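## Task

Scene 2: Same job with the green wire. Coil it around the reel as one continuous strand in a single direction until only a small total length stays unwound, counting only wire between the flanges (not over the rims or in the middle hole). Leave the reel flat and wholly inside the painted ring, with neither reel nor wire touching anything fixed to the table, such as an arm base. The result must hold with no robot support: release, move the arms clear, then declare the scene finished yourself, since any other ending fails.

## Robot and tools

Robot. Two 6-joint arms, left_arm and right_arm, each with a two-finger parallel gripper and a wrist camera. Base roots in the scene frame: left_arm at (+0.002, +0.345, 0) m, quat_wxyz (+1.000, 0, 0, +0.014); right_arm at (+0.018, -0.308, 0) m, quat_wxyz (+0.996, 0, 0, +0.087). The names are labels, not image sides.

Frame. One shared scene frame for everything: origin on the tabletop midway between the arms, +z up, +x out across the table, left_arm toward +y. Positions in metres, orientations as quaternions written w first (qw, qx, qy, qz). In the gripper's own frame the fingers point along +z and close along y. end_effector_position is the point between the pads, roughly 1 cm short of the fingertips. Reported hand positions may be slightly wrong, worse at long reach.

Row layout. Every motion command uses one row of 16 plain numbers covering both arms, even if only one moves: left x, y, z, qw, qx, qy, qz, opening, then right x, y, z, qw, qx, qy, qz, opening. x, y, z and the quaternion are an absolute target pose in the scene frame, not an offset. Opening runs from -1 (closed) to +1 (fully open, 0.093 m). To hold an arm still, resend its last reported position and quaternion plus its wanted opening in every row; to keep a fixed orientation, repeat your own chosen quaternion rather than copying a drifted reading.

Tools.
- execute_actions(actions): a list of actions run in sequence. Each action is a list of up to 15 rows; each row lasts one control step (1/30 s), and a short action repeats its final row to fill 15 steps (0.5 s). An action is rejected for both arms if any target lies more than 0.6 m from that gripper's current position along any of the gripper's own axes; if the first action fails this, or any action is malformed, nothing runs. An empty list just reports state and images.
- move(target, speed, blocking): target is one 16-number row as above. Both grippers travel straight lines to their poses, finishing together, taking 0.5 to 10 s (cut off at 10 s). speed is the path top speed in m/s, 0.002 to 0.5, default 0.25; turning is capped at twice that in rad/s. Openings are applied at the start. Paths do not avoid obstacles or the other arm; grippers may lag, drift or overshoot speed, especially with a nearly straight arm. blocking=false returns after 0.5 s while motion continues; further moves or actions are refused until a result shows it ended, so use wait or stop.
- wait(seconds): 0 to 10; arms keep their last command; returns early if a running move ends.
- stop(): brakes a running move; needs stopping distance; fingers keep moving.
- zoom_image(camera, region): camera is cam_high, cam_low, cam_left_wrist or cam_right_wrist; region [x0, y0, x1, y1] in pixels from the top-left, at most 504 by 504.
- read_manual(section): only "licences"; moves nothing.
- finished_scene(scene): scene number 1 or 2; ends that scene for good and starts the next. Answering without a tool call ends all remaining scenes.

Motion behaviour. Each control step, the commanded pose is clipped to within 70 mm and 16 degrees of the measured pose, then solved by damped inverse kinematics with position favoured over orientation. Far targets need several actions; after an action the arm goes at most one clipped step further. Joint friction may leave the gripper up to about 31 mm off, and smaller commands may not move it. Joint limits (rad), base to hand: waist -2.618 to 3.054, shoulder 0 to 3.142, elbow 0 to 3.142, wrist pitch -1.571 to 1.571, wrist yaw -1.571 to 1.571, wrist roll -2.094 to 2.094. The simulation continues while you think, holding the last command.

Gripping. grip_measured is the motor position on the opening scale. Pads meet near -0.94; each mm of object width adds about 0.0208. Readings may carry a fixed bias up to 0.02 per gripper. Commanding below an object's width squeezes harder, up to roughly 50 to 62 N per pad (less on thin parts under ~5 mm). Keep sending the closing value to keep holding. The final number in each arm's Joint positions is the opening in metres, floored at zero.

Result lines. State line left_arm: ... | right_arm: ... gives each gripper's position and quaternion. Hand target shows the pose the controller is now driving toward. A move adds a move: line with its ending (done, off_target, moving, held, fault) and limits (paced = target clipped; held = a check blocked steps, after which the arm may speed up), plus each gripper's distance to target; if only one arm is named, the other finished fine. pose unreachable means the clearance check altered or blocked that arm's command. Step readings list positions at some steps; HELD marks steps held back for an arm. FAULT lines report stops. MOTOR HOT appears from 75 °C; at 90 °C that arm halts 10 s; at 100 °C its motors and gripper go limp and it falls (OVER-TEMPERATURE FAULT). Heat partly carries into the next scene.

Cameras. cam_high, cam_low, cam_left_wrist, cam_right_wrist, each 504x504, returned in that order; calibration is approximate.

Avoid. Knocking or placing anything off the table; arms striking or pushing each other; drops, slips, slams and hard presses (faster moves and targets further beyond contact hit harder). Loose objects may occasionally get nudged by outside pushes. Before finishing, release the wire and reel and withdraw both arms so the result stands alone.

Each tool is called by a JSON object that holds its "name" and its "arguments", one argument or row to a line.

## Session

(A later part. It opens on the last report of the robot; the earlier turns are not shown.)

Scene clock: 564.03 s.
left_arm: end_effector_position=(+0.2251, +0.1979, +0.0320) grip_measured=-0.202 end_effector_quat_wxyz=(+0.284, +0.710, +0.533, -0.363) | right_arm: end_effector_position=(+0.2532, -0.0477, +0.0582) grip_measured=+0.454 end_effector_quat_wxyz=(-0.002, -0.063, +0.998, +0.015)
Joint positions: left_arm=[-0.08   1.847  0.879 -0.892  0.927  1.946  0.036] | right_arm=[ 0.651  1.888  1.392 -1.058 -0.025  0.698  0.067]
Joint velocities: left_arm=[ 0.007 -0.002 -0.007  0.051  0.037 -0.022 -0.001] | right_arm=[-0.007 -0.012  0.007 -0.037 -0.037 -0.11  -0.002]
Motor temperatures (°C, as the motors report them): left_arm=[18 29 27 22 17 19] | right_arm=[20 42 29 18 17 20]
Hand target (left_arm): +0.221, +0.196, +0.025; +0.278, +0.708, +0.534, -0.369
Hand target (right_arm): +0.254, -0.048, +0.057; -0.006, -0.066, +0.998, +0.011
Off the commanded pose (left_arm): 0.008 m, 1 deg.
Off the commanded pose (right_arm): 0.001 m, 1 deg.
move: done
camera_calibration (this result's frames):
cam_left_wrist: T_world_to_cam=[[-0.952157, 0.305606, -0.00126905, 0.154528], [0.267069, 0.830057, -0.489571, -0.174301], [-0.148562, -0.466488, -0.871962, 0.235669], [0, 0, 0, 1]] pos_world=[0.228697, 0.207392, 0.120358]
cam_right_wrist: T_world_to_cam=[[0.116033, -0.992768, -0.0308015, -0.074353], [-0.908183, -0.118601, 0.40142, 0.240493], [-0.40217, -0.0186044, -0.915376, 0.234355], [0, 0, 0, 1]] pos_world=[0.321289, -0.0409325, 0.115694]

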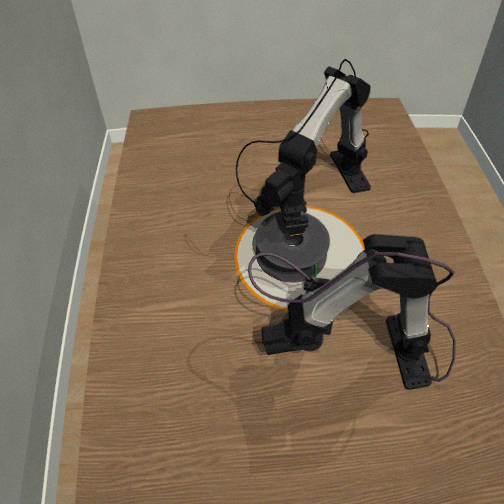

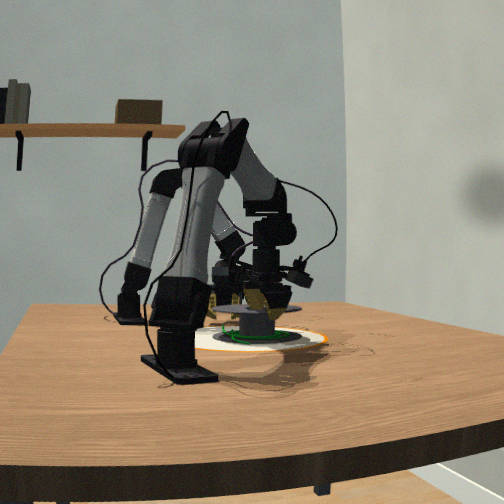

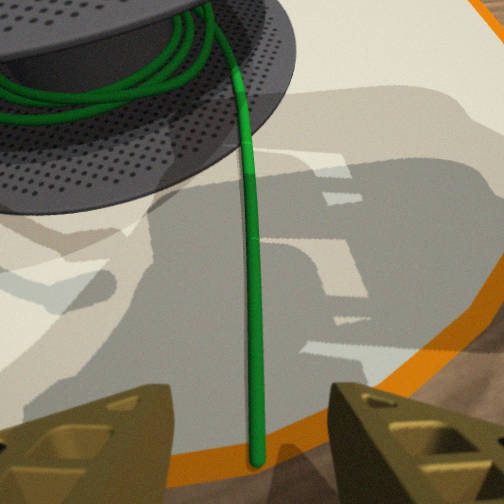

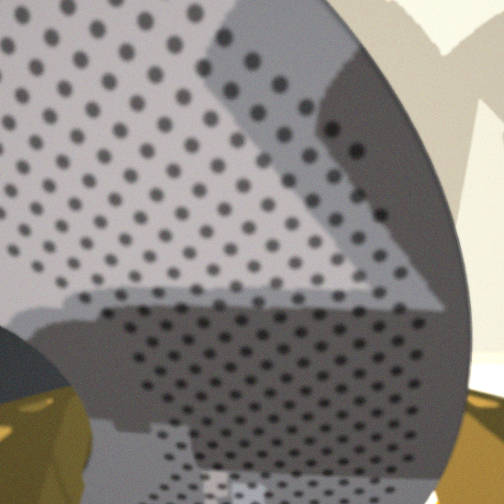

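{"name": "execute_actions", "arguments": {
  "actions": [
    [[0.22,0.198,0.012,0.278,0.708,0.534,-0.369,-0.2,0.254,-0.0475,0.057,-0.006,-0.066,0.997,0.011,0.28]],
    [[0.22,0.198,0.006,0.278,0.708,0.534,-0.369,-0.2,0.254,-0.0475,0.057,-0.006,-0.066,0.997,0.011,0.28]],
    [[0.22,0.198,0.004,0.278,0.708,0.534,-0.369,-0.4,0.254,-0.0475,0.057,-0.006,-0.066,0.997,0.011,0.28]]
  ]
}}

Scene clock: 566.77 s.
left_arm: end_effector_position=(+0.2244, +0.1979, +0.0147) grip_measured=-0.398 end_effector_quat_wxyz=(+0.282, +0.708, +0.534, -0.366) | right_arm: end_effector_position=(+0.2532, -0.0477, +0.0582) grip_measured=+0.454 end_effector_quat_wxyz=(-0.002, -0.063, +0.998, +0.015)
Joint positions: left_arm=[-0.08   1.9    0.858 -0.826  0.927  1.946  0.026] | right_arm=[ 0.651  1.888  1.392 -1.058 -0.025  0.698  0.067]
Joint velocities: left_arm=[-0.007 -0.007 -0.027 -0.022  0.022  0.022  0.001] | right_arm=[-0.002  0.007 -0.012 -0.022  0.037  0.007  0.   ]
Motor temperatures (°C, as the motors report them): left_arm=[18 29 27 22 17 19] | right_arm=[20 42 29 18 17 20]
Hand target (left_arm): +0.220, +0.198, +0.005; +0.278, +0.708, +0.534, -0.369
Hand target (right_arm): +0.254, -0.048, +0.057; -0.006, -0.066, +0.998, +0.011
Off the commanded pose (left_arm): 0.012 m, 1 deg.
Off the commanded pose (right_arm): 0.001 m, 1 deg.
Step readings (end_effector_position; steps 1 to 15: 1st action; 16 to 30: 2nd action; 31 to 45: 3rd action):
0: left_arm (+0.2256, +0.1979, +0.0319) | right_arm (+0.2532, -0.0477, +0.0582)
1: left_arm (+0.2256, +0.1979, +0.0307) | right_arm (+0.2532, -0.0477, +0.0582)
2: left_arm (+0.2253, +0.1979, +0.0284) | right_arm (+0.2532, -0.0477, +0.0582)
4: left_arm (+0.2229, +0.1980, +0.0233) | right_arm (+0.2532, -0.0477, +0.0582)
8: left_arm (+0.2213, +0.1981, +0.0191) | right_arm (+0.2532, -0.0477, +0.0582)
15: left_arm (+0.2230, +0.1980, +0.0186) | right_arm (+0.2532, -0.0477, +0.0582)
16: left_arm (+0.2233, +0.1980, +0.0182) | right_arm (+0.2532, -0.0477, +0.0582)
17: left_arm (+0.2238, +0.1980, +0.0174) | right_arm (+0.2532, -0.0477, +0.0582)
19: left_arm (+0.2243, +0.1979, +0.0155) | right_arm (+0.2532, -0.0477, +0.0582)
23: left_arm (+0.2243, +0.1979, +0.0147) | right_arm (+0.2532, -0.0477, +0.0582)
30: left_arm (+0.2243, +0.1979, +0.0147) | right_arm (+0.2532, -0.0477, +0.0582)
31: left_arm (+0.2243, +0.1979, +0.0146) | right_arm (+0.2532, -0.0477, +0.0582)
32: left_arm (+0.2244, +0.1979, +0.0147) | right_arm (+0.2532, -0.0477, +0.0582)
34: left_arm (+0.2244, +0.1979, +0.0147) | right_arm (+0.2532, -0.0477, +0.0582)
38: left_arm (+0.2244, +0.1979, +0.0147) | right_arm (+0.2532, -0.0477, +0.0582)
45: end_effector_position above
camera_calibration (this result's frames):
cam_left_wrist: T_world_to_cam=[[-0.952108, 0.30571, 0.00570379, 0.153615], [0.26356, 0.830007, -0.491553, -0.181736], [-0.155007, -0.466508, -0.870829, 0.2219], [0, 0, 0, 1]] pos_world=[0.228553, 0.207399, 0.103028]
cam_right_wrist: T_world_to_cam=[[0.116033, -0.992768, -0.0308015, -0.074353], [-0.908183, -0.118601, 0.40142, 0.240493], [-0.40217, -0.0186044, -0.915376, 0.234355], [0, 0, 0, 1]] pos_world=[0.321289, -0.0409325, 0.115694]

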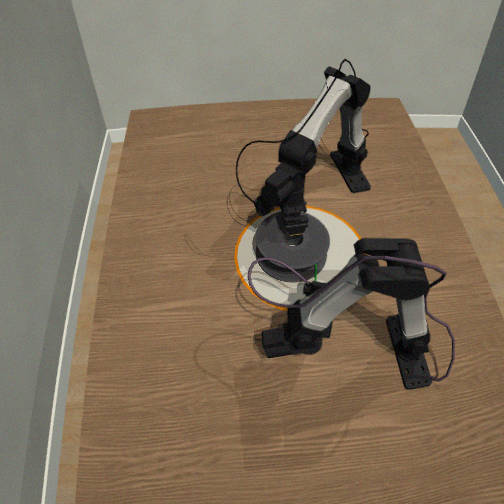

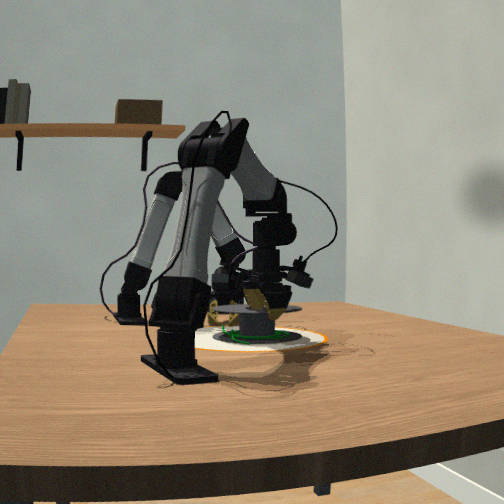

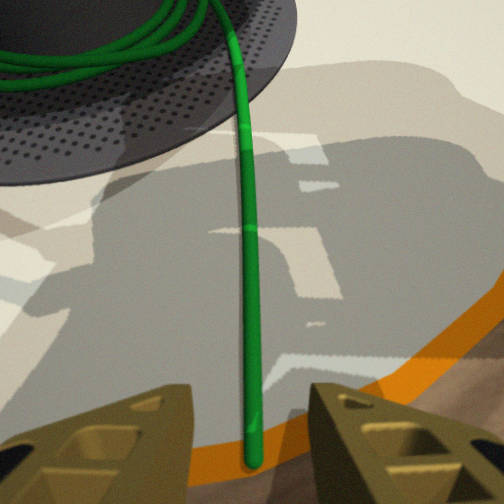

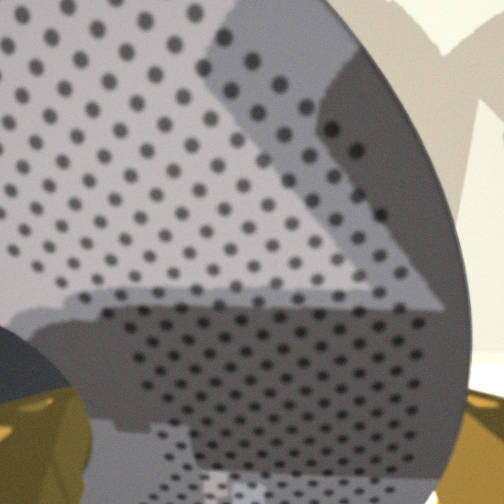

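{"name": "execute_actions", "arguments": {
  "actions": [
    [[0.22,0.198,0.006,0.278,0.708,0.534,-0.369,-0.7,0.254,-0.0475,0.057,-0.006,-0.066,0.997,0.011,0.28]],
    [[0.22,0.198,0.008,0.278,0.708,0.534,-0.369,-1.0,0.254,-0.0475,0.057,-0.006,-0.066,0.997,0.011,0.28]],
    [[0.22,0.198,0.008,0.278,0.708,0.534,-0.369,-1.0,0.254,-0.0475,0.057,-0.006,-0.066,0.997,0.011,0.28]]
  ]
}}

Scene clock: 568.67 s.
left_arm: end_effector_position=(+0.2244, +0.1979, +0.0147) grip_measured=-0.993 end_effector_quat_wxyz=(+0.282, +0.708, +0.534, -0.366) | right_arm: end_effector_position=(+0.2532, -0.0477, +0.0582) grip_measured=+0.454 end_effector_quat_wxyz=(-0.002, -0.063, +0.998, +0.015)
Joint positions: left_arm=[-0.08   1.9    0.858 -0.826  0.927  1.946  0.   ] | right_arm=[ 0.651  1.888  1.392 -1.058 -0.025  0.698  0.067]
Joint velocities: left_arm=[-0.002 -0.017  0.012  0.081 -0.022  0.081  0.   ] | right_arm=[ 0.007  0.002 -0.017  0.007  0.051 -0.022  0.   ]
Motor temperatures (°C, as the motors report them): left_arm=[18 29 27 22 17 19] | right_arm=[20 42 29 18 17 20]
Hand target (left_arm): +0.220, +0.198, +0.008; +0.278, +0.708, +0.534, -0.369
Hand target (right_arm): +0.254, -0.048, +0.057; -0.006, -0.066, +0.998, +0.011
Off the commanded pose (left_arm): 0.008 m, 1 deg.
Off the commanded pose (right_arm): 0.001 m, 1 deg.
Step readings (end_effector_position; steps 1 to 15: 1st action; 16 to 30: 2nd action; 31 to 45: 3rd action):
0: left_arm (+0.2244, +0.1979, +0.0147) | right_arm (+0.2532, -0.0477, +0.0582)
1: left_arm (+0.2244, +0.1979, +0.0147) | right_arm (+0.2532, -0.0477, +0.0582)
2: left_arm (+0.2244, +0.1979, +0.0147) | right_arm (+0.2532, -0.0477, +0.0582)
4: left_arm (+0.2244, +0.1979, +0.0147) | right_arm (+0.2532, -0.0477, +0.0582)
8: left_arm (+0.2244, +0.1979, +0.0147) | right_arm (+0.2532, -0.0477, +0.0582)
15: left_arm (+0.2244, +0.1979, +0.0147) | right_arm (+0.2532, -0.0477, +0.0582)
16: left_arm (+0.2244, +0.1979, +0.0147) | right_arm (+0.2532, -0.0477, +0.0582)
17: left_arm (+0.2244, +0.1979, +0.0147) | right_arm (+0.2532, -0.0477, +0.0582)
19: left_arm (+0.2244, +0.1979, +0.0147) | right_arm (+0.2532, -0.0477, +0.0582)
23: left_arm (+0.2244, +0.1979, +0.0147) | right_arm (+0.2532, -0.0477, +0.0582)
30: left_arm (+0.2244, +0.1979, +0.0147) | right_arm (+0.2532, -0.0477, +0.0582)
31: left_arm (+0.2244, +0.1979, +0.0147) | right_arm (+0.2532, -0.0477, +0.0582)
32: left_arm (+0.2244, +0.1979, +0.0147) | right_arm (+0.2532, -0.0477, +0.0582)
34: left_arm (+0.2244, +0.1979, +0.0147) | right_arm (+0.2532, -0.0477, +0.0582)
38: left_arm (+0.2244, +0.1979, +0.0147) | right_arm (+0.2532, -0.0477, +0.0582)
45: end_effector_position above
camera_calibration (this result's frames):
cam_left_wrist: T_world_to_cam=[[-0.952108, 0.30571, 0.00570379, 0.153615], [0.26356, 0.830007, -0.491553, -0.181736], [-0.155007, -0.466508, -0.870829, 0.2219], [0, 0, 0, 1]] pos_world=[0.228553, 0.207399, 0.103028]
cam_right_wrist: T_world_to_cam=[[0.116033, -0.992768, -0.0308015, -0.074353], [-0.908183, -0.118601, 0.40142, 0.240493], [-0.40217, -0.0186044, -0.915376, 0.234355], [0, 0, 0, 1]] pos_world=[0.321289, -0.0409325, 0.115694]

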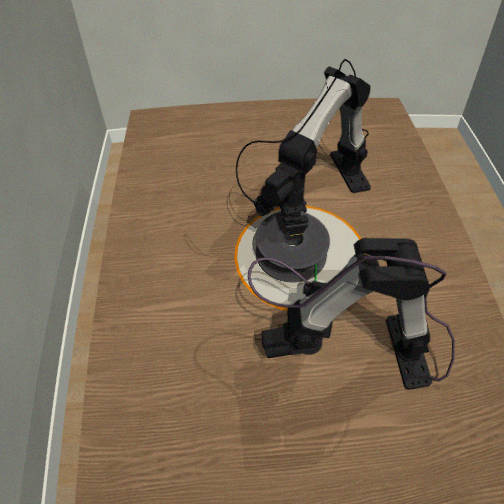

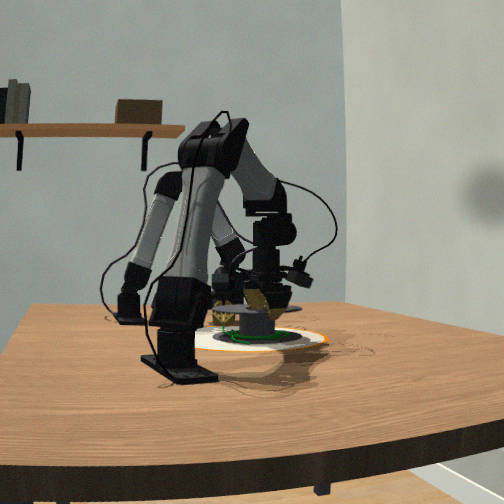

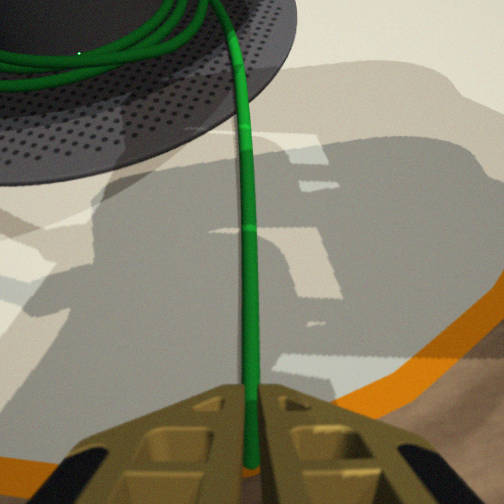

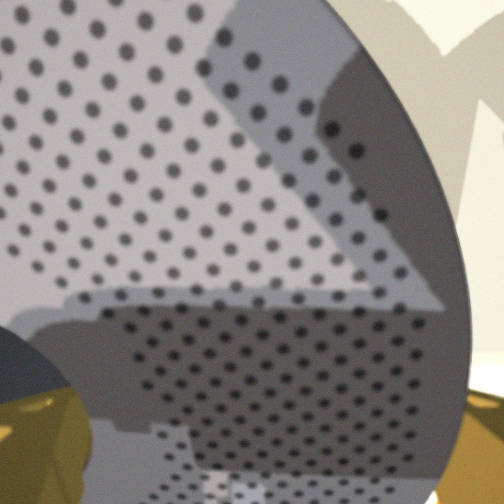

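{"name": "execute_actions", "arguments": {
  "actions": [
    [[0.222,0.198,0.03,0.278,0.708,0.534,-0.369,-1.0,0.254,-0.0475,0.057,-0.006,-0.066,0.997,0.011,0.28]],
    [[0.222,0.198,0.03,0.278,0.708,0.534,-0.369,-1.0,0.254,-0.0475,0.057,-0.006,-0.066,0.997,0.011,0.28]]
  ]
}}

Scene clock: 570.13 s.
left_arm: end_effector_position=(+0.2174, +0.1983, +0.0217) grip_measured=-0.993 end_effector_quat_wxyz=(+0.272, +0.702, +0.539, -0.377) | right_arm: end_effector_position=(+0.2532, -0.0477, +0.0582) grip_measured=+0.454 end_effector_quat_wxyz=(-0.002, -0.063, +0.998, +0.015)
Joint positions: left_arm=[-0.08   1.88   0.858 -0.879  0.927  1.946  0.   ] | right_arm=[ 0.651  1.888  1.392 -1.058 -0.025  0.698  0.067]
Joint velocities: left_arm=[-0.002 -0.012  0.007 -0.081 -0.037 -0.022  0.   ] | right_arm=[ 0.007 -0.002 -0.012 -0.051  0.007  0.007  0.001]
Motor temperatures (°C, as the motors report them): left_arm=[18 29 27 22 17 19] | right_arm=[20 42 29 18 17 20]
Hand target (left_arm): +0.222, +0.198, +0.030; +0.278, +0.708, +0.534, -0.369
Hand target (right_arm): +0.254, -0.048, +0.057; -0.006, -0.066, +0.998, +0.011
Off the commanded pose (left_arm): 0.010 m, 1 deg.
Off the commanded pose (right_arm): 0.001 m, 1 deg.
Step readings (end_effector_position; steps 1 to 15: 1st action; 16 to 30: 2nd action):
0: left_arm (+0.2244, +0.1979, +0.0147) | right_arm (+0.2532, -0.0477, +0.0582)
1: left_arm (+0.2237, +0.1979, +0.0153) | right_arm (+0.2532, -0.0477, +0.0582)
2: left_arm (+0.2226, +0.1980, +0.0166) | right_arm (+0.2532, -0.0477, +0.0582)
4: left_arm (+0.2211, +0.1981, +0.0192) | right_arm (+0.2532, -0.0477, +0.0582)
8: left_arm (+0.2191, +0.1982, +0.0211) | right_arm (+0.2532, -0.0477, +0.0582)
15: left_arm (+0.2177, +0.1982, +0.0216) | right_arm (+0.2532, -0.0477, +0.0582)
16: left_arm (+0.2176, +0.1982, +0.0216) | right_arm (+0.2532, -0.0477, +0.0582)
17: left_arm (+0.2176, +0.1983, +0.0216) | right_arm (+0.2532, -0.0477, +0.0582)
19: left_arm (+0.2175, +0.1983, +0.0216) | right_arm (+0.2532, -0.0477, +0.0582)
23: left_arm (+0.2174, +0.1983, +0.0216) | right_arm (+0.2532, -0.0477, +0.0582)
30: end_effector_position above
camera_calibration (this result's frames):
cam_left_wrist: T_world_to_cam=[[-0.951372, 0.305671, 0.038156, 0.145952], [0.246962, 0.830889, -0.498632, -0.173189], [-0.184121, -0.464962, -0.865974, 0.232976], [0, 0, 0, 1]] pos_world=[0.224521, 0.207613, 0.109825]
cam_right_wrist: T_world_to_cam=[[0.116033, -0.992768, -0.0308015, -0.074353], [-0.908183, -0.118601, 0.40142, 0.240493], [-0.40217, -0.0186044, -0.915376, 0.234355], [0, 0, 0, 1]] pos_world=[0.321289, -0.0409325, 0.115694]

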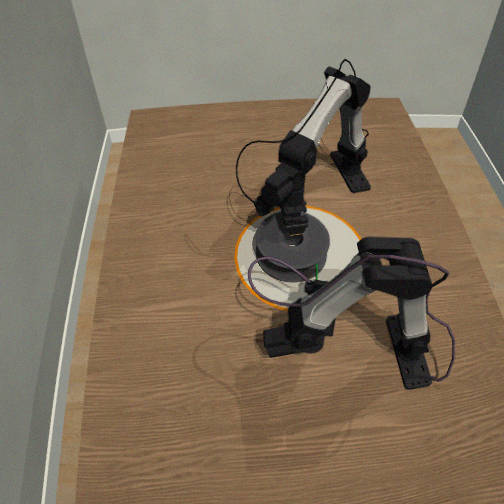

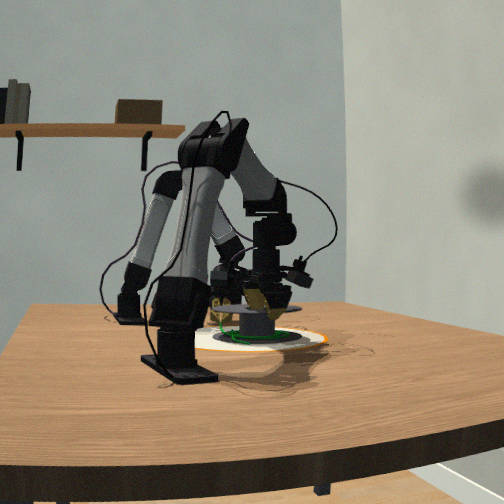

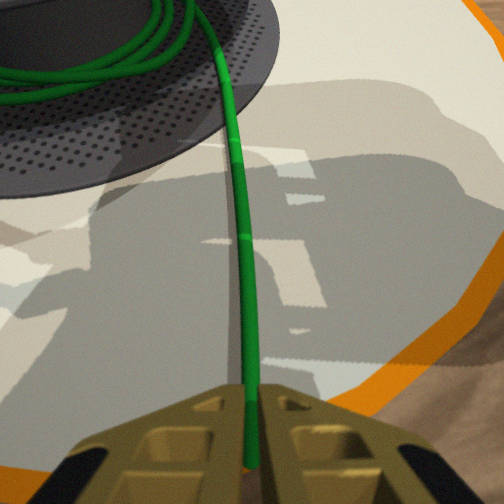

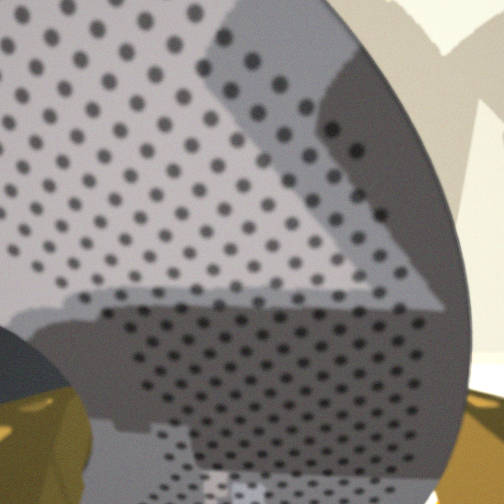

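{"name": "move", "arguments": {
  "target": [0.207,0.155,0.024,0.278,0.708,0.534,-0.369,-1.0,0.254,-0.0475,0.057,-0.006,-0.066,0.997,0.011,0.28],
  "speed": 0.03
}}

Scene clock: 572.27 s.
left_arm: end_effector_position=(+0.2067, +0.1591, +0.0188) grip_measured=-0.993 end_effector_quat_wxyz=(+0.264, +0.706, +0.540, -0.373) | right_arm: end_effector_position=(+0.2532, -0.0477, +0.0582) grip_measured=+0.454 end_effector_quat_wxyz=(-0.002, -0.063, +0.998, +0.015)
Joint positions: left_arm=[-0.247  1.81   0.777 -0.651  0.945  1.675  0.   ] | right_arm=[ 0.651  1.888  1.392 -1.058 -0.025  0.698  0.067]
Joint velocities: left_arm=[-0.022  0.002 -0.017  0.051  0.007 -0.037  0.   ] | right_arm=[-0.007 -0.002 -0.002  0.022 -0.095 -0.022  0.   ]
Motor temperatures (°C, as the motors report them): left_arm=[18 30 27 22 17 19] | right_arm=[20 42 29 18 17 20]
Hand target (left_arm): +0.206, +0.156, +0.024; +0.277, +0.709, +0.533, -0.370
Hand target (right_arm): +0.254, -0.048, +0.057; -0.006, -0.066, +0.998, +0.011
Off the commanded pose (left_arm): 0.007 m, 2 deg.
Off the commanded pose (right_arm): 0.001 m, 1 deg.
move: done
camera_calibration (this result's frames):
cam_left_wrist: T_world_to_cam=[[-0.949501, 0.310685, 0.0438393, 0.146582], [0.25198, 0.838311, -0.483467, -0.141913], [-0.186957, -0.448006, -0.874264, 0.208341], [0, 0, 0, 1]] pos_world=[0.21389, 0.166764, 0.107109]
cam_right_wrist: T_world_to_cam=[[0.116033, -0.992768, -0.0308015, -0.074353], [-0.908183, -0.118601, 0.40142, 0.240493], [-0.40217, -0.0186044, -0.915376, 0.234355], [0, 0, 0, 1]] pos_world=[0.321289, -0.0409325, 0.115694]

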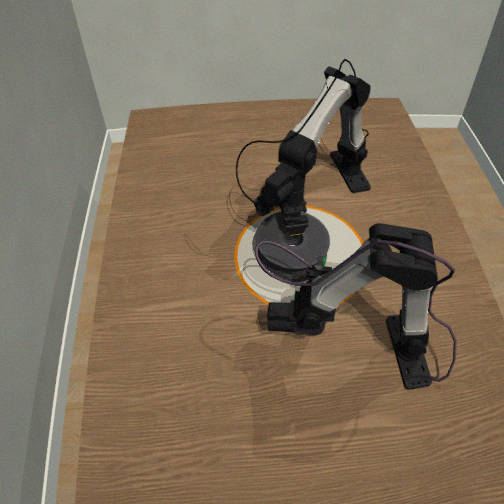

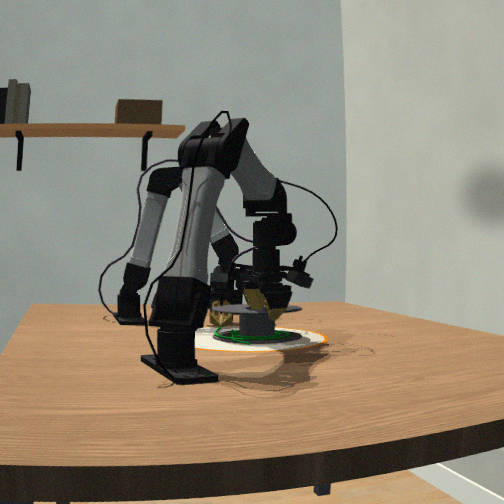

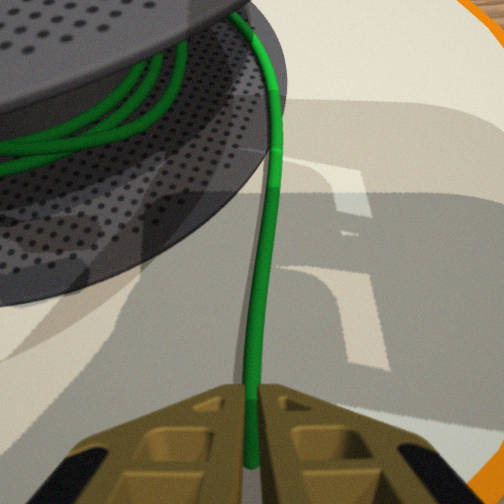

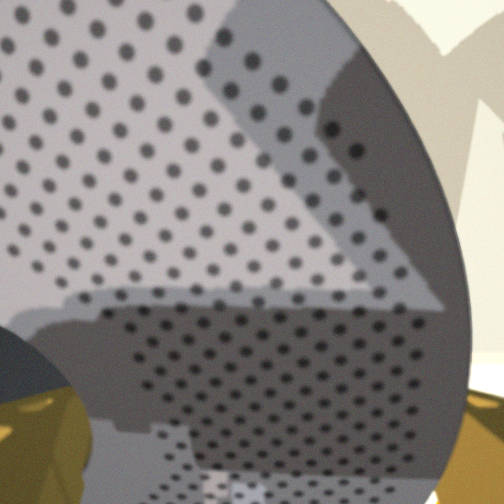

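{"name": "move", "arguments": {
  "target": [0.207,0.155,0.024,0.278,0.708,0.534,-0.369,-1.0,0.286,-0.0346,0.057,0,-0.322,0.947,0,0.28],
  "speed": 0.03
}}

Scene clock: 585.80 s.
left_arm: end_effector_position=(+0.2083, +0.1586, +0.0187) grip_measured=-0.993 end_effector_quat_wxyz=(+0.266, +0.705, +0.542, -0.372) | right_arm: end_effector_position=(+0.2805, -0.0270, +0.0601) grip_measured=+0.454 end_effector_quat_wxyz=(+0.006, -0.317, +0.948, +0.020)
Joint positions: left_arm=[-0.247  1.81   0.777 -0.642  0.946  1.663  0.   ] | right_arm=[ 0.633  2.002  1.558 -1.099 -0.03   0.163  0.067]
Joint velocities: left_arm=[-0.007  0.002 -0.022  0.051 -0.037 -0.066  0.   ] | right_arm=[ 0.002  0.002 -0.012 -0.037  0.007  0.037  0.001]
Motor temperatures (°C, as the motors report them): left_arm=[18 30 26 21 17 19] | right_arm=[20 42 29 18 17 20]
Hand target (left_arm): +0.207, +0.155, +0.024; +0.278, +0.708, +0.534, -0.369
Hand target (right_arm): +0.286, -0.034, +0.057; +0.000, -0.322, +0.947, +0.001
Off the commanded pose (left_arm): 0.007 m, 2 deg.
Off the commanded pose (right_arm): 0.010 m, 2 deg.
move: done
camera_calibration (this result's frames):
cam_left_wrist: T_world_to_cam=[[-0.951585, 0.304282, 0.0435813, 0.149685], [0.246443, 0.839949, -0.483478, -0.141094], [-0.18372, -0.44933, -0.874271, 0.207915], [0, 0, 0, 1]] pos_world=[0.215408, 0.166388, 0.107034]
cam_right_wrist: T_world_to_cam=[[0.592867, -0.80453, -0.0352103, -0.18536], [-0.737531, -0.560012, 0.377406, 0.208644], [-0.323353, -0.197783, -0.925378, 0.221077], [0, 0, 0, 1]] pos_world=[0.335261, 0.0114412, 0.11931]

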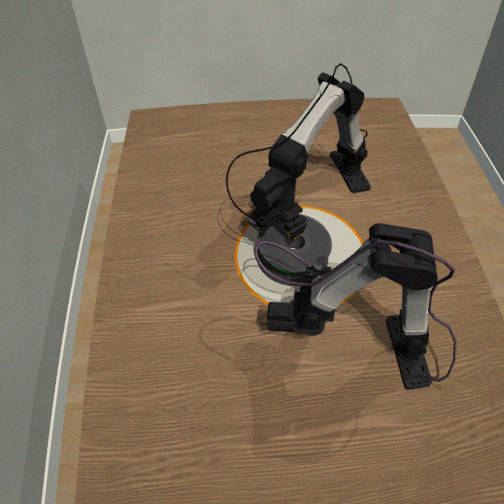

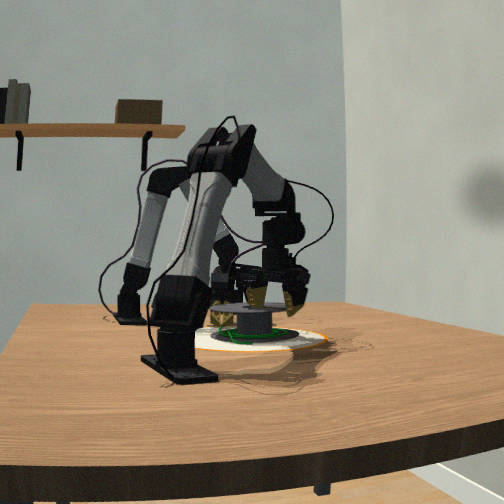

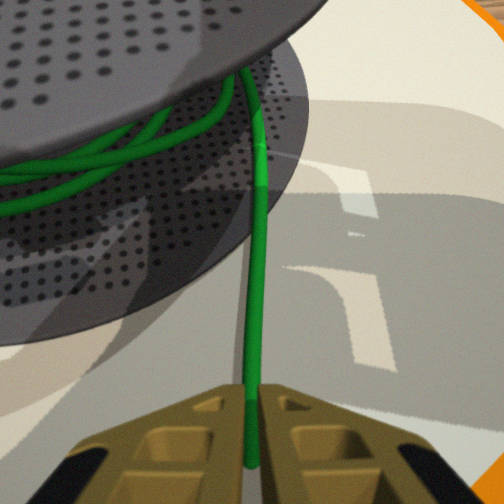

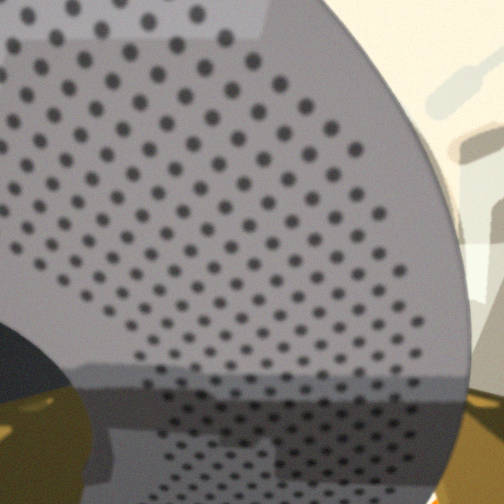

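{"name": "move", "arguments": {
  "target": [0.199,0.121,0.03,0.278,0.708,0.534,-0.369,-1.0,0.306,-0.009,0.056,0,-0.552,0.834,0,0.28],
  "speed": 0.03
}}

Scene clock: 596.07 s.
left_arm: end_effector_position=(+0.1998, +0.1245, +0.0246) grip_measured=-0.993 end_effector_quat_wxyz=(+0.265, +0.706, +0.542, -0.372) | right_arm: end_effector_position=(+0.2978, -0.0057, +0.0609) grip_measured=+0.455 end_effector_quat_wxyz=(-0.001, -0.542, +0.840, +0.022)
Joint positions: left_arm=[-0.387  1.752  0.735 -0.467  0.946  1.428  0.   ] | right_arm=[ 0.633  2.128  1.751 -1.185 -0.043 -0.339  0.067]
Joint velocities: left_arm=[ 0.007 -0.002 -0.007  0.051 -0.037  0.022  0.   ] | right_arm=[-0.002 -0.012 -0.002  0.037 -0.037  0.051  0.001]
Motor temperatures (°C, as the motors report them): left_arm=[18 31 26 21 17 19] | right_arm=[20 43 29 18 17 20]
Hand target (left_arm): +0.198, +0.122, +0.030; +0.277, +0.709, +0.533, -0.370
Hand target (right_arm): +0.306, -0.009, +0.056; +0.000, -0.552, +0.834, +0.001
Off the commanded pose (left_arm): 0.006 m, 2 deg.
Off the commanded pose (right_arm): 0.010 m, 3 deg.
move: off_target (right_arm)
camera_calibration (this result's frames):
cam_left_wrist: T_world_to_cam=[[-0.950875, 0.306519, 0.0433969, 0.151375], [0.248718, 0.839872, -0.482447, -0.107957], [-0.184327, -0.447953, -0.874849, 0.196096], [0, 0, 0, 1]] pos_world=[0.206935, 0.132112, 0.112902]
cam_right_wrist: T_world_to_cam=[[0.906329, -0.420797, -0.0386963, -0.269444], [-0.376548, -0.845782, 0.377974, 0.123861], [-0.191779, -0.327998, -0.925007, 0.191715], [0, 0, 0, 1]] pos_world=[0.327611, 0.0542603, 0.120095]

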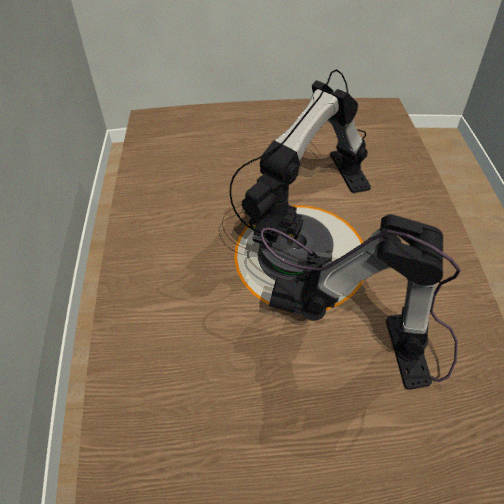

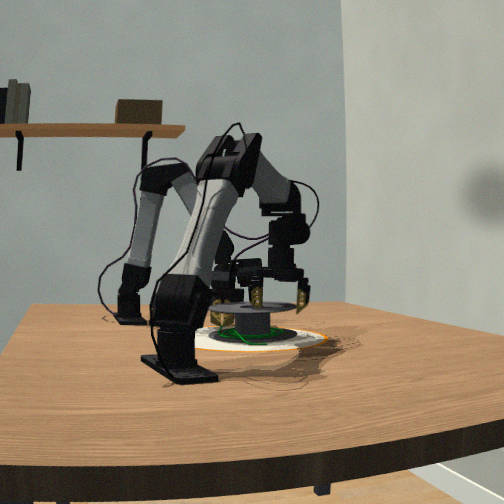

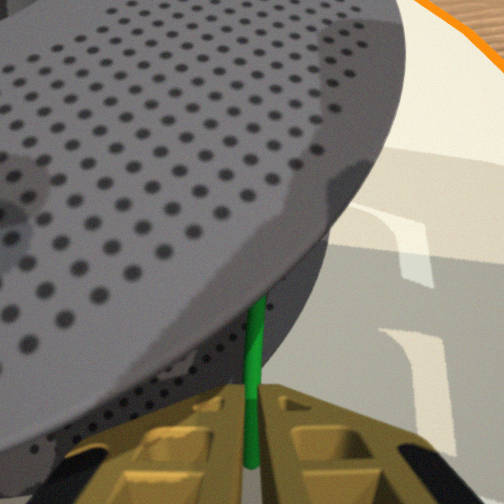

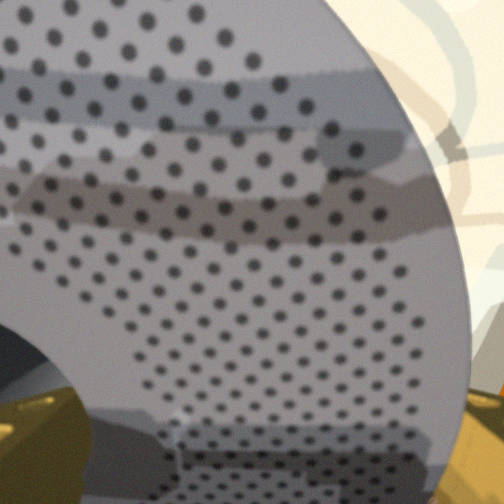

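{"name": "zoom_image", "arguments": {
  "camera": "cam_low",
  "region": [180,250,340,370]
}}

{"name": "zoom_image", "arguments": {
  "camera": "cam_high",
  "region": [220,180,380,330]
}}

Region (180, 250, 340, 370) of cam_low's 504x504 image, scaled by 3.150, with more detail than that image has; it fills the top 378 rows of this view, and the rest is white.

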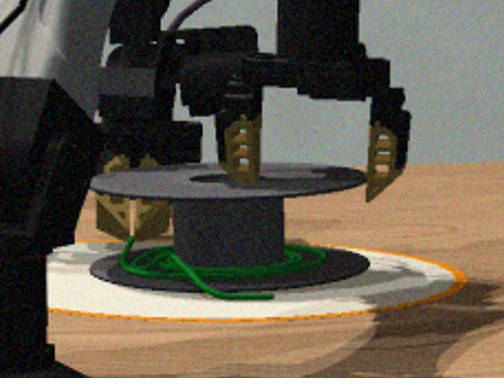

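Region (220, 180, 380, 330) of cam_high's 504x504 image, scaled by 3.150, with more detail than that image has; it fills the top 472 rows of this view, and the rest is white.

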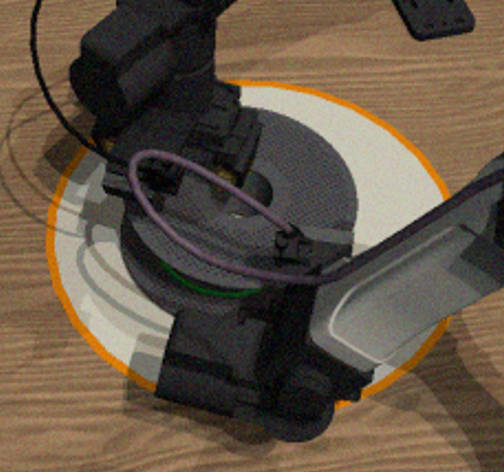

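{"name": "move", "arguments": {
  "target": [0.194,0.101,0.028,0.278,0.708,0.534,-0.369,-1.0,0.306,-0.002,0.056,0,-0.64,0.768,0,0.28],
  "speed": 0.02
}}

Scene clock: 605.97 s.
left_arm: end_effector_position=(+0.1948, +0.1029, +0.0235) grip_measured=-0.993 end_effector_quat_wxyz=(+0.266, +0.703, +0.541, -0.377) | right_arm: end_effector_position=(+0.2988, -0.0033, +0.0607) grip_measured=+0.455 end_effector_quat_wxyz=(-0.005, -0.627, +0.779, +0.024)
Joint positions: left_arm=[-0.468  1.752  0.714 -0.338  0.946  1.29   0.   ] | right_arm=[ 0.633  2.15   1.784 -1.208 -0.049 -0.548  0.067]
Joint velocities: left_arm=[ 0.017 -0.002 -0.007  0.066 -0.037  0.022  0.   ] | right_arm=[-0.007  0.012  0.002 -0.051 -0.007 -0.081  0.   ]
Motor temperatures (°C, as the motors report them): left_arm=[18 31 26 21 17 19] | right_arm=[20 43 30 18 17 20]
Hand target (left_arm): +0.194, +0.101, +0.028; +0.277, +0.709, +0.533, -0.370
Hand target (right_arm): +0.306, -0.002, +0.056; +0.000, -0.640, +0.768, +0.001
Off the commanded pose (left_arm): 0.005 m, 2 deg.
Off the commanded pose (right_arm): 0.009 m, 3 deg.
move: off_target (right_arm)
camera_calibration (this result's frames):
cam_left_wrist: T_world_to_cam=[[-0.950276, 0.307623, 0.0484119, 0.152895], [0.245358, 0.835349, -0.491927, -0.0877633], [-0.191769, -0.455588, -0.86929, 0.186708], [0, 0, 0, 1]] pos_world=[0.202631, 0.111341, 0.111728]
cam_right_wrist: T_world_to_cam=[[0.97374, -0.223292, -0.0444079, -0.288419], [-0.19061, -0.906258, 0.377312, 0.0706685], [-0.124496, -0.358939, -0.925021, 0.172332], [0, 0, 0, 1]] pos_world=[0.31577, 0.061499, 0.119939]

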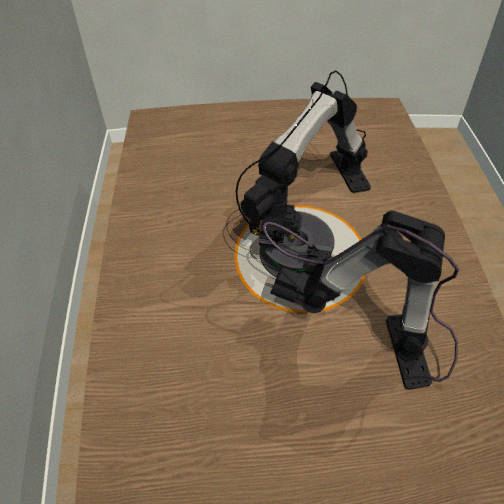

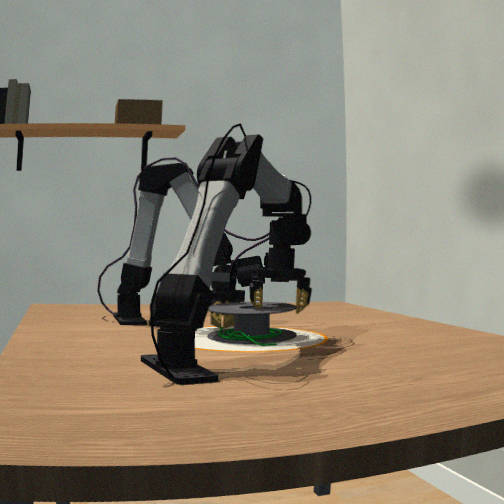

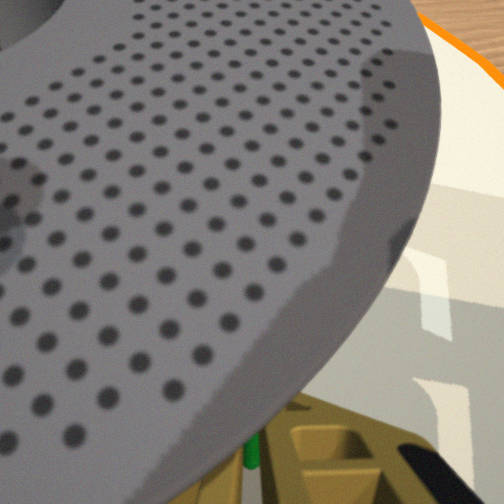

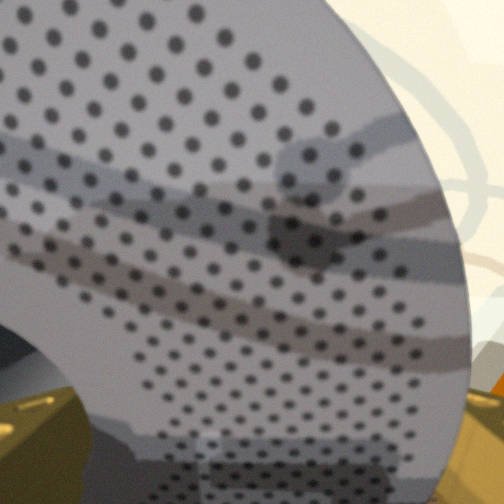

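{"name": "zoom_image", "arguments": {
  "camera": "cam_low",
  "region": [190,280,330,360]
}}

Region (190, 280, 330, 360) of cam_low's 504x504 image, scaled by 3.600, with more detail than that image has; it fills the top 288 rows of this view, and the rest is white.

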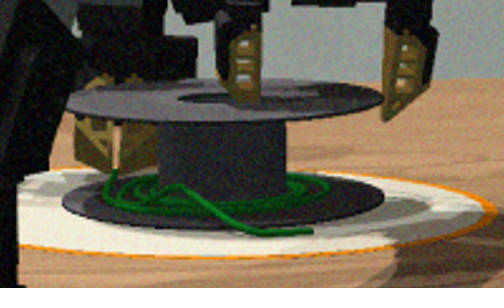

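{"name": "execute_actions", "arguments": {
  "actions": [
    [[0.193,0.096,0.016,0.278,0.708,0.534,-0.369,-1.0,0.306,-0.002,0.056,0,-0.64,0.768,0,0.28]],
    [[0.193,0.096,0.010,0.278,0.708,0.534,-0.369,-1.0,0.306,-0.002,0.056,0,-0.64,0.768,0,0.28]],
    [[0.193,0.096,0.010,0.278,0.708,0.534,-0.369,-1.0,0.306,-0.002,0.056,0,-0.64,0.768,0,0.28]]
  ]
}}

Scene clock: 608.40 s.
left_arm: end_effector_position=(+0.1937, +0.0979, +0.0197) grip_measured=-0.993 end_effector_quat_wxyz=(+0.278, +0.704, +0.536, -0.373) | right_arm: end_effector_position=(+0.2984, -0.0057, +0.0607) grip_measured=+0.455 end_effector_quat_wxyz=(-0.008, -0.630, +0.777, +0.019)
Joint positions: left_arm=[-0.486  1.752  0.68  -0.244  0.945  1.25   0.   ] | right_arm=[ 0.633  2.15   1.784 -1.216 -0.041 -0.555  0.067]
Joint velocities: left_arm=[ 0.007 -0.002 -0.002 -0.022 -0.007 -0.037  0.   ] | right_arm=[-0.002  0.002 -0.012 -0.007 -0.022  0.007 -0.   ]
Motor temperatures (°C, as the motors report them): left_arm=[18 31 25 21 17 19] | right_arm=[20 43 30 18 17 20]
Hand target (left_arm): +0.193, +0.096, +0.011; +0.278, +0.708, +0.534, -0.369
Hand target (right_arm): +0.306, -0.002, +0.056; +0.000, -0.640, +0.768, +0.000
Off the commanded pose (left_arm): 0.010 m, 1 deg.
Off the commanded pose (right_arm): 0.010 m, 3 deg.
Step readings (end_effector_position; steps 1 to 15: 1st action; 16 to 30: 2nd action; 31 to 45: 3rd action):
0: left_arm (+0.1949, +0.1029, +0.0235) | right_arm (+0.2988, -0.0033, +0.0607)
1: left_arm (+0.1948, +0.1022, +0.0231) | right_arm (+0.2988, -0.0033, +0.0607)
2: left_arm (+0.1944, +0.1013, +0.0223) | right_arm (+0.2986, -0.0039, +0.0607)
4: left_arm (+0.1929, +0.0998, +0.0212) | right_arm (+0.2984, -0.0045, +0.0607)
8: left_arm (+0.1930, +0.0985, +0.0207) | right_arm (+0.2983, -0.0055, +0.0607)
15: left_arm (+0.1933, +0.0981, +0.0205) | right_arm (+0.2983, -0.0056, +0.0607)
16: left_arm (+0.1934, +0.0981, +0.0204) | right_arm (+0.2983, -0.0056, +0.0607)
17: left_arm (+0.1935, +0.0980, +0.0202) | right_arm (+0.2984, -0.0057, +0.0607)
19: left_arm (+0.1936, +0.0980, +0.0199) | right_arm (+0.2984, -0.0057, +0.0607)
23: left_arm (+0.1936, +0.0979, +0.0197) | right_arm (+0.2984, -0.0057, +0.0607)
30: left_arm (+0.1937, +0.0979, +0.0197) | right_arm (+0.2984, -0.0057, +0.0607)
31: left_arm (+0.1937, +0.0979, +0.0197) | right_arm (+0.2984, -0.0057, +0.0607)
32: left_arm (+0.1937, +0.0979, +0.0197) | right_arm (+0.2984, -0.0057, +0.0607)
34: left_arm (+0.1937, +0.0979, +0.0197) | right_arm (+0.2984, -0.0057, +0.0607)
38: left_arm (+0.1937, +0.0979, +0.0197) | right_arm (+0.2984, -0.0057, +0.0607)
45: end_effector_position above
camera_calibration (this result's frames):
cam_left_wrist: T_world_to_cam=[[-0.952421, 0.304019, 0.0215987, 0.154931], [0.253204, 0.828691, -0.499159, -0.0858915], [-0.169652, -0.46994, -0.866241, 0.177963], [0, 0, 0, 1]] pos_world=[0.199499, 0.107707, 0.107939]
cam_right_wrist: T_world_to_cam=[[0.975352, -0.216669, -0.0417499, -0.28914], [-0.184073, -0.903291, 0.387534, 0.0658742], [-0.121679, -0.370297, -0.920909, 0.17022], [0, 0, 0, 1]] pos_world=[0.314852, 0.0598875, 0.119157]

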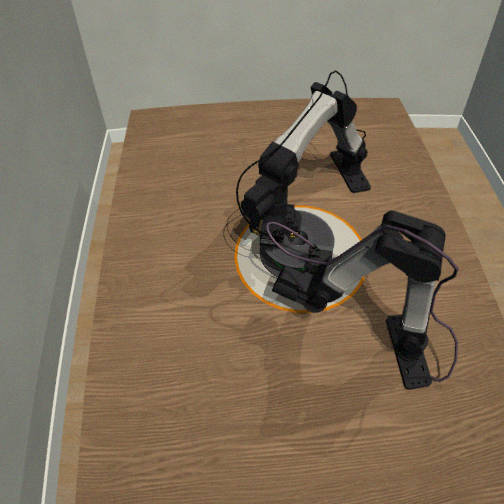

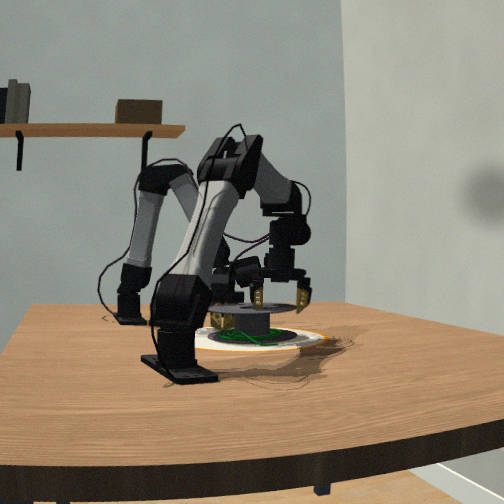

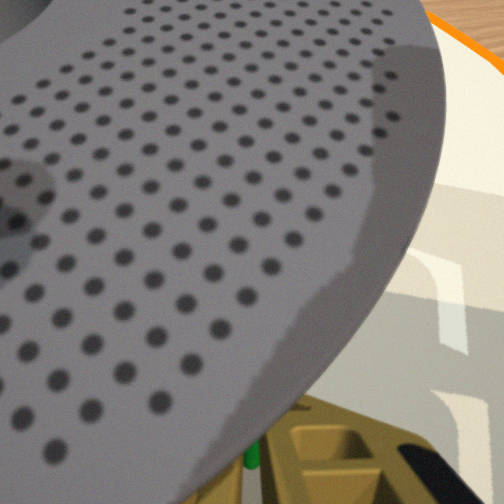

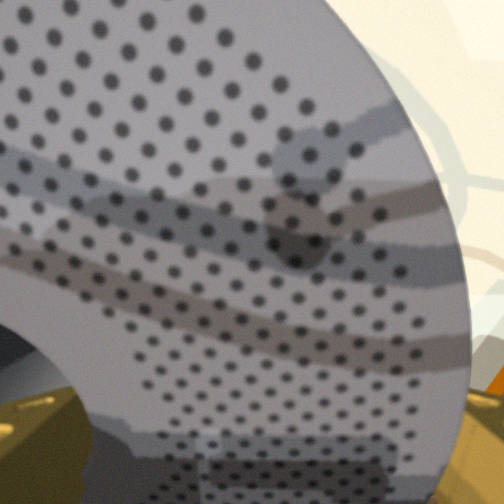

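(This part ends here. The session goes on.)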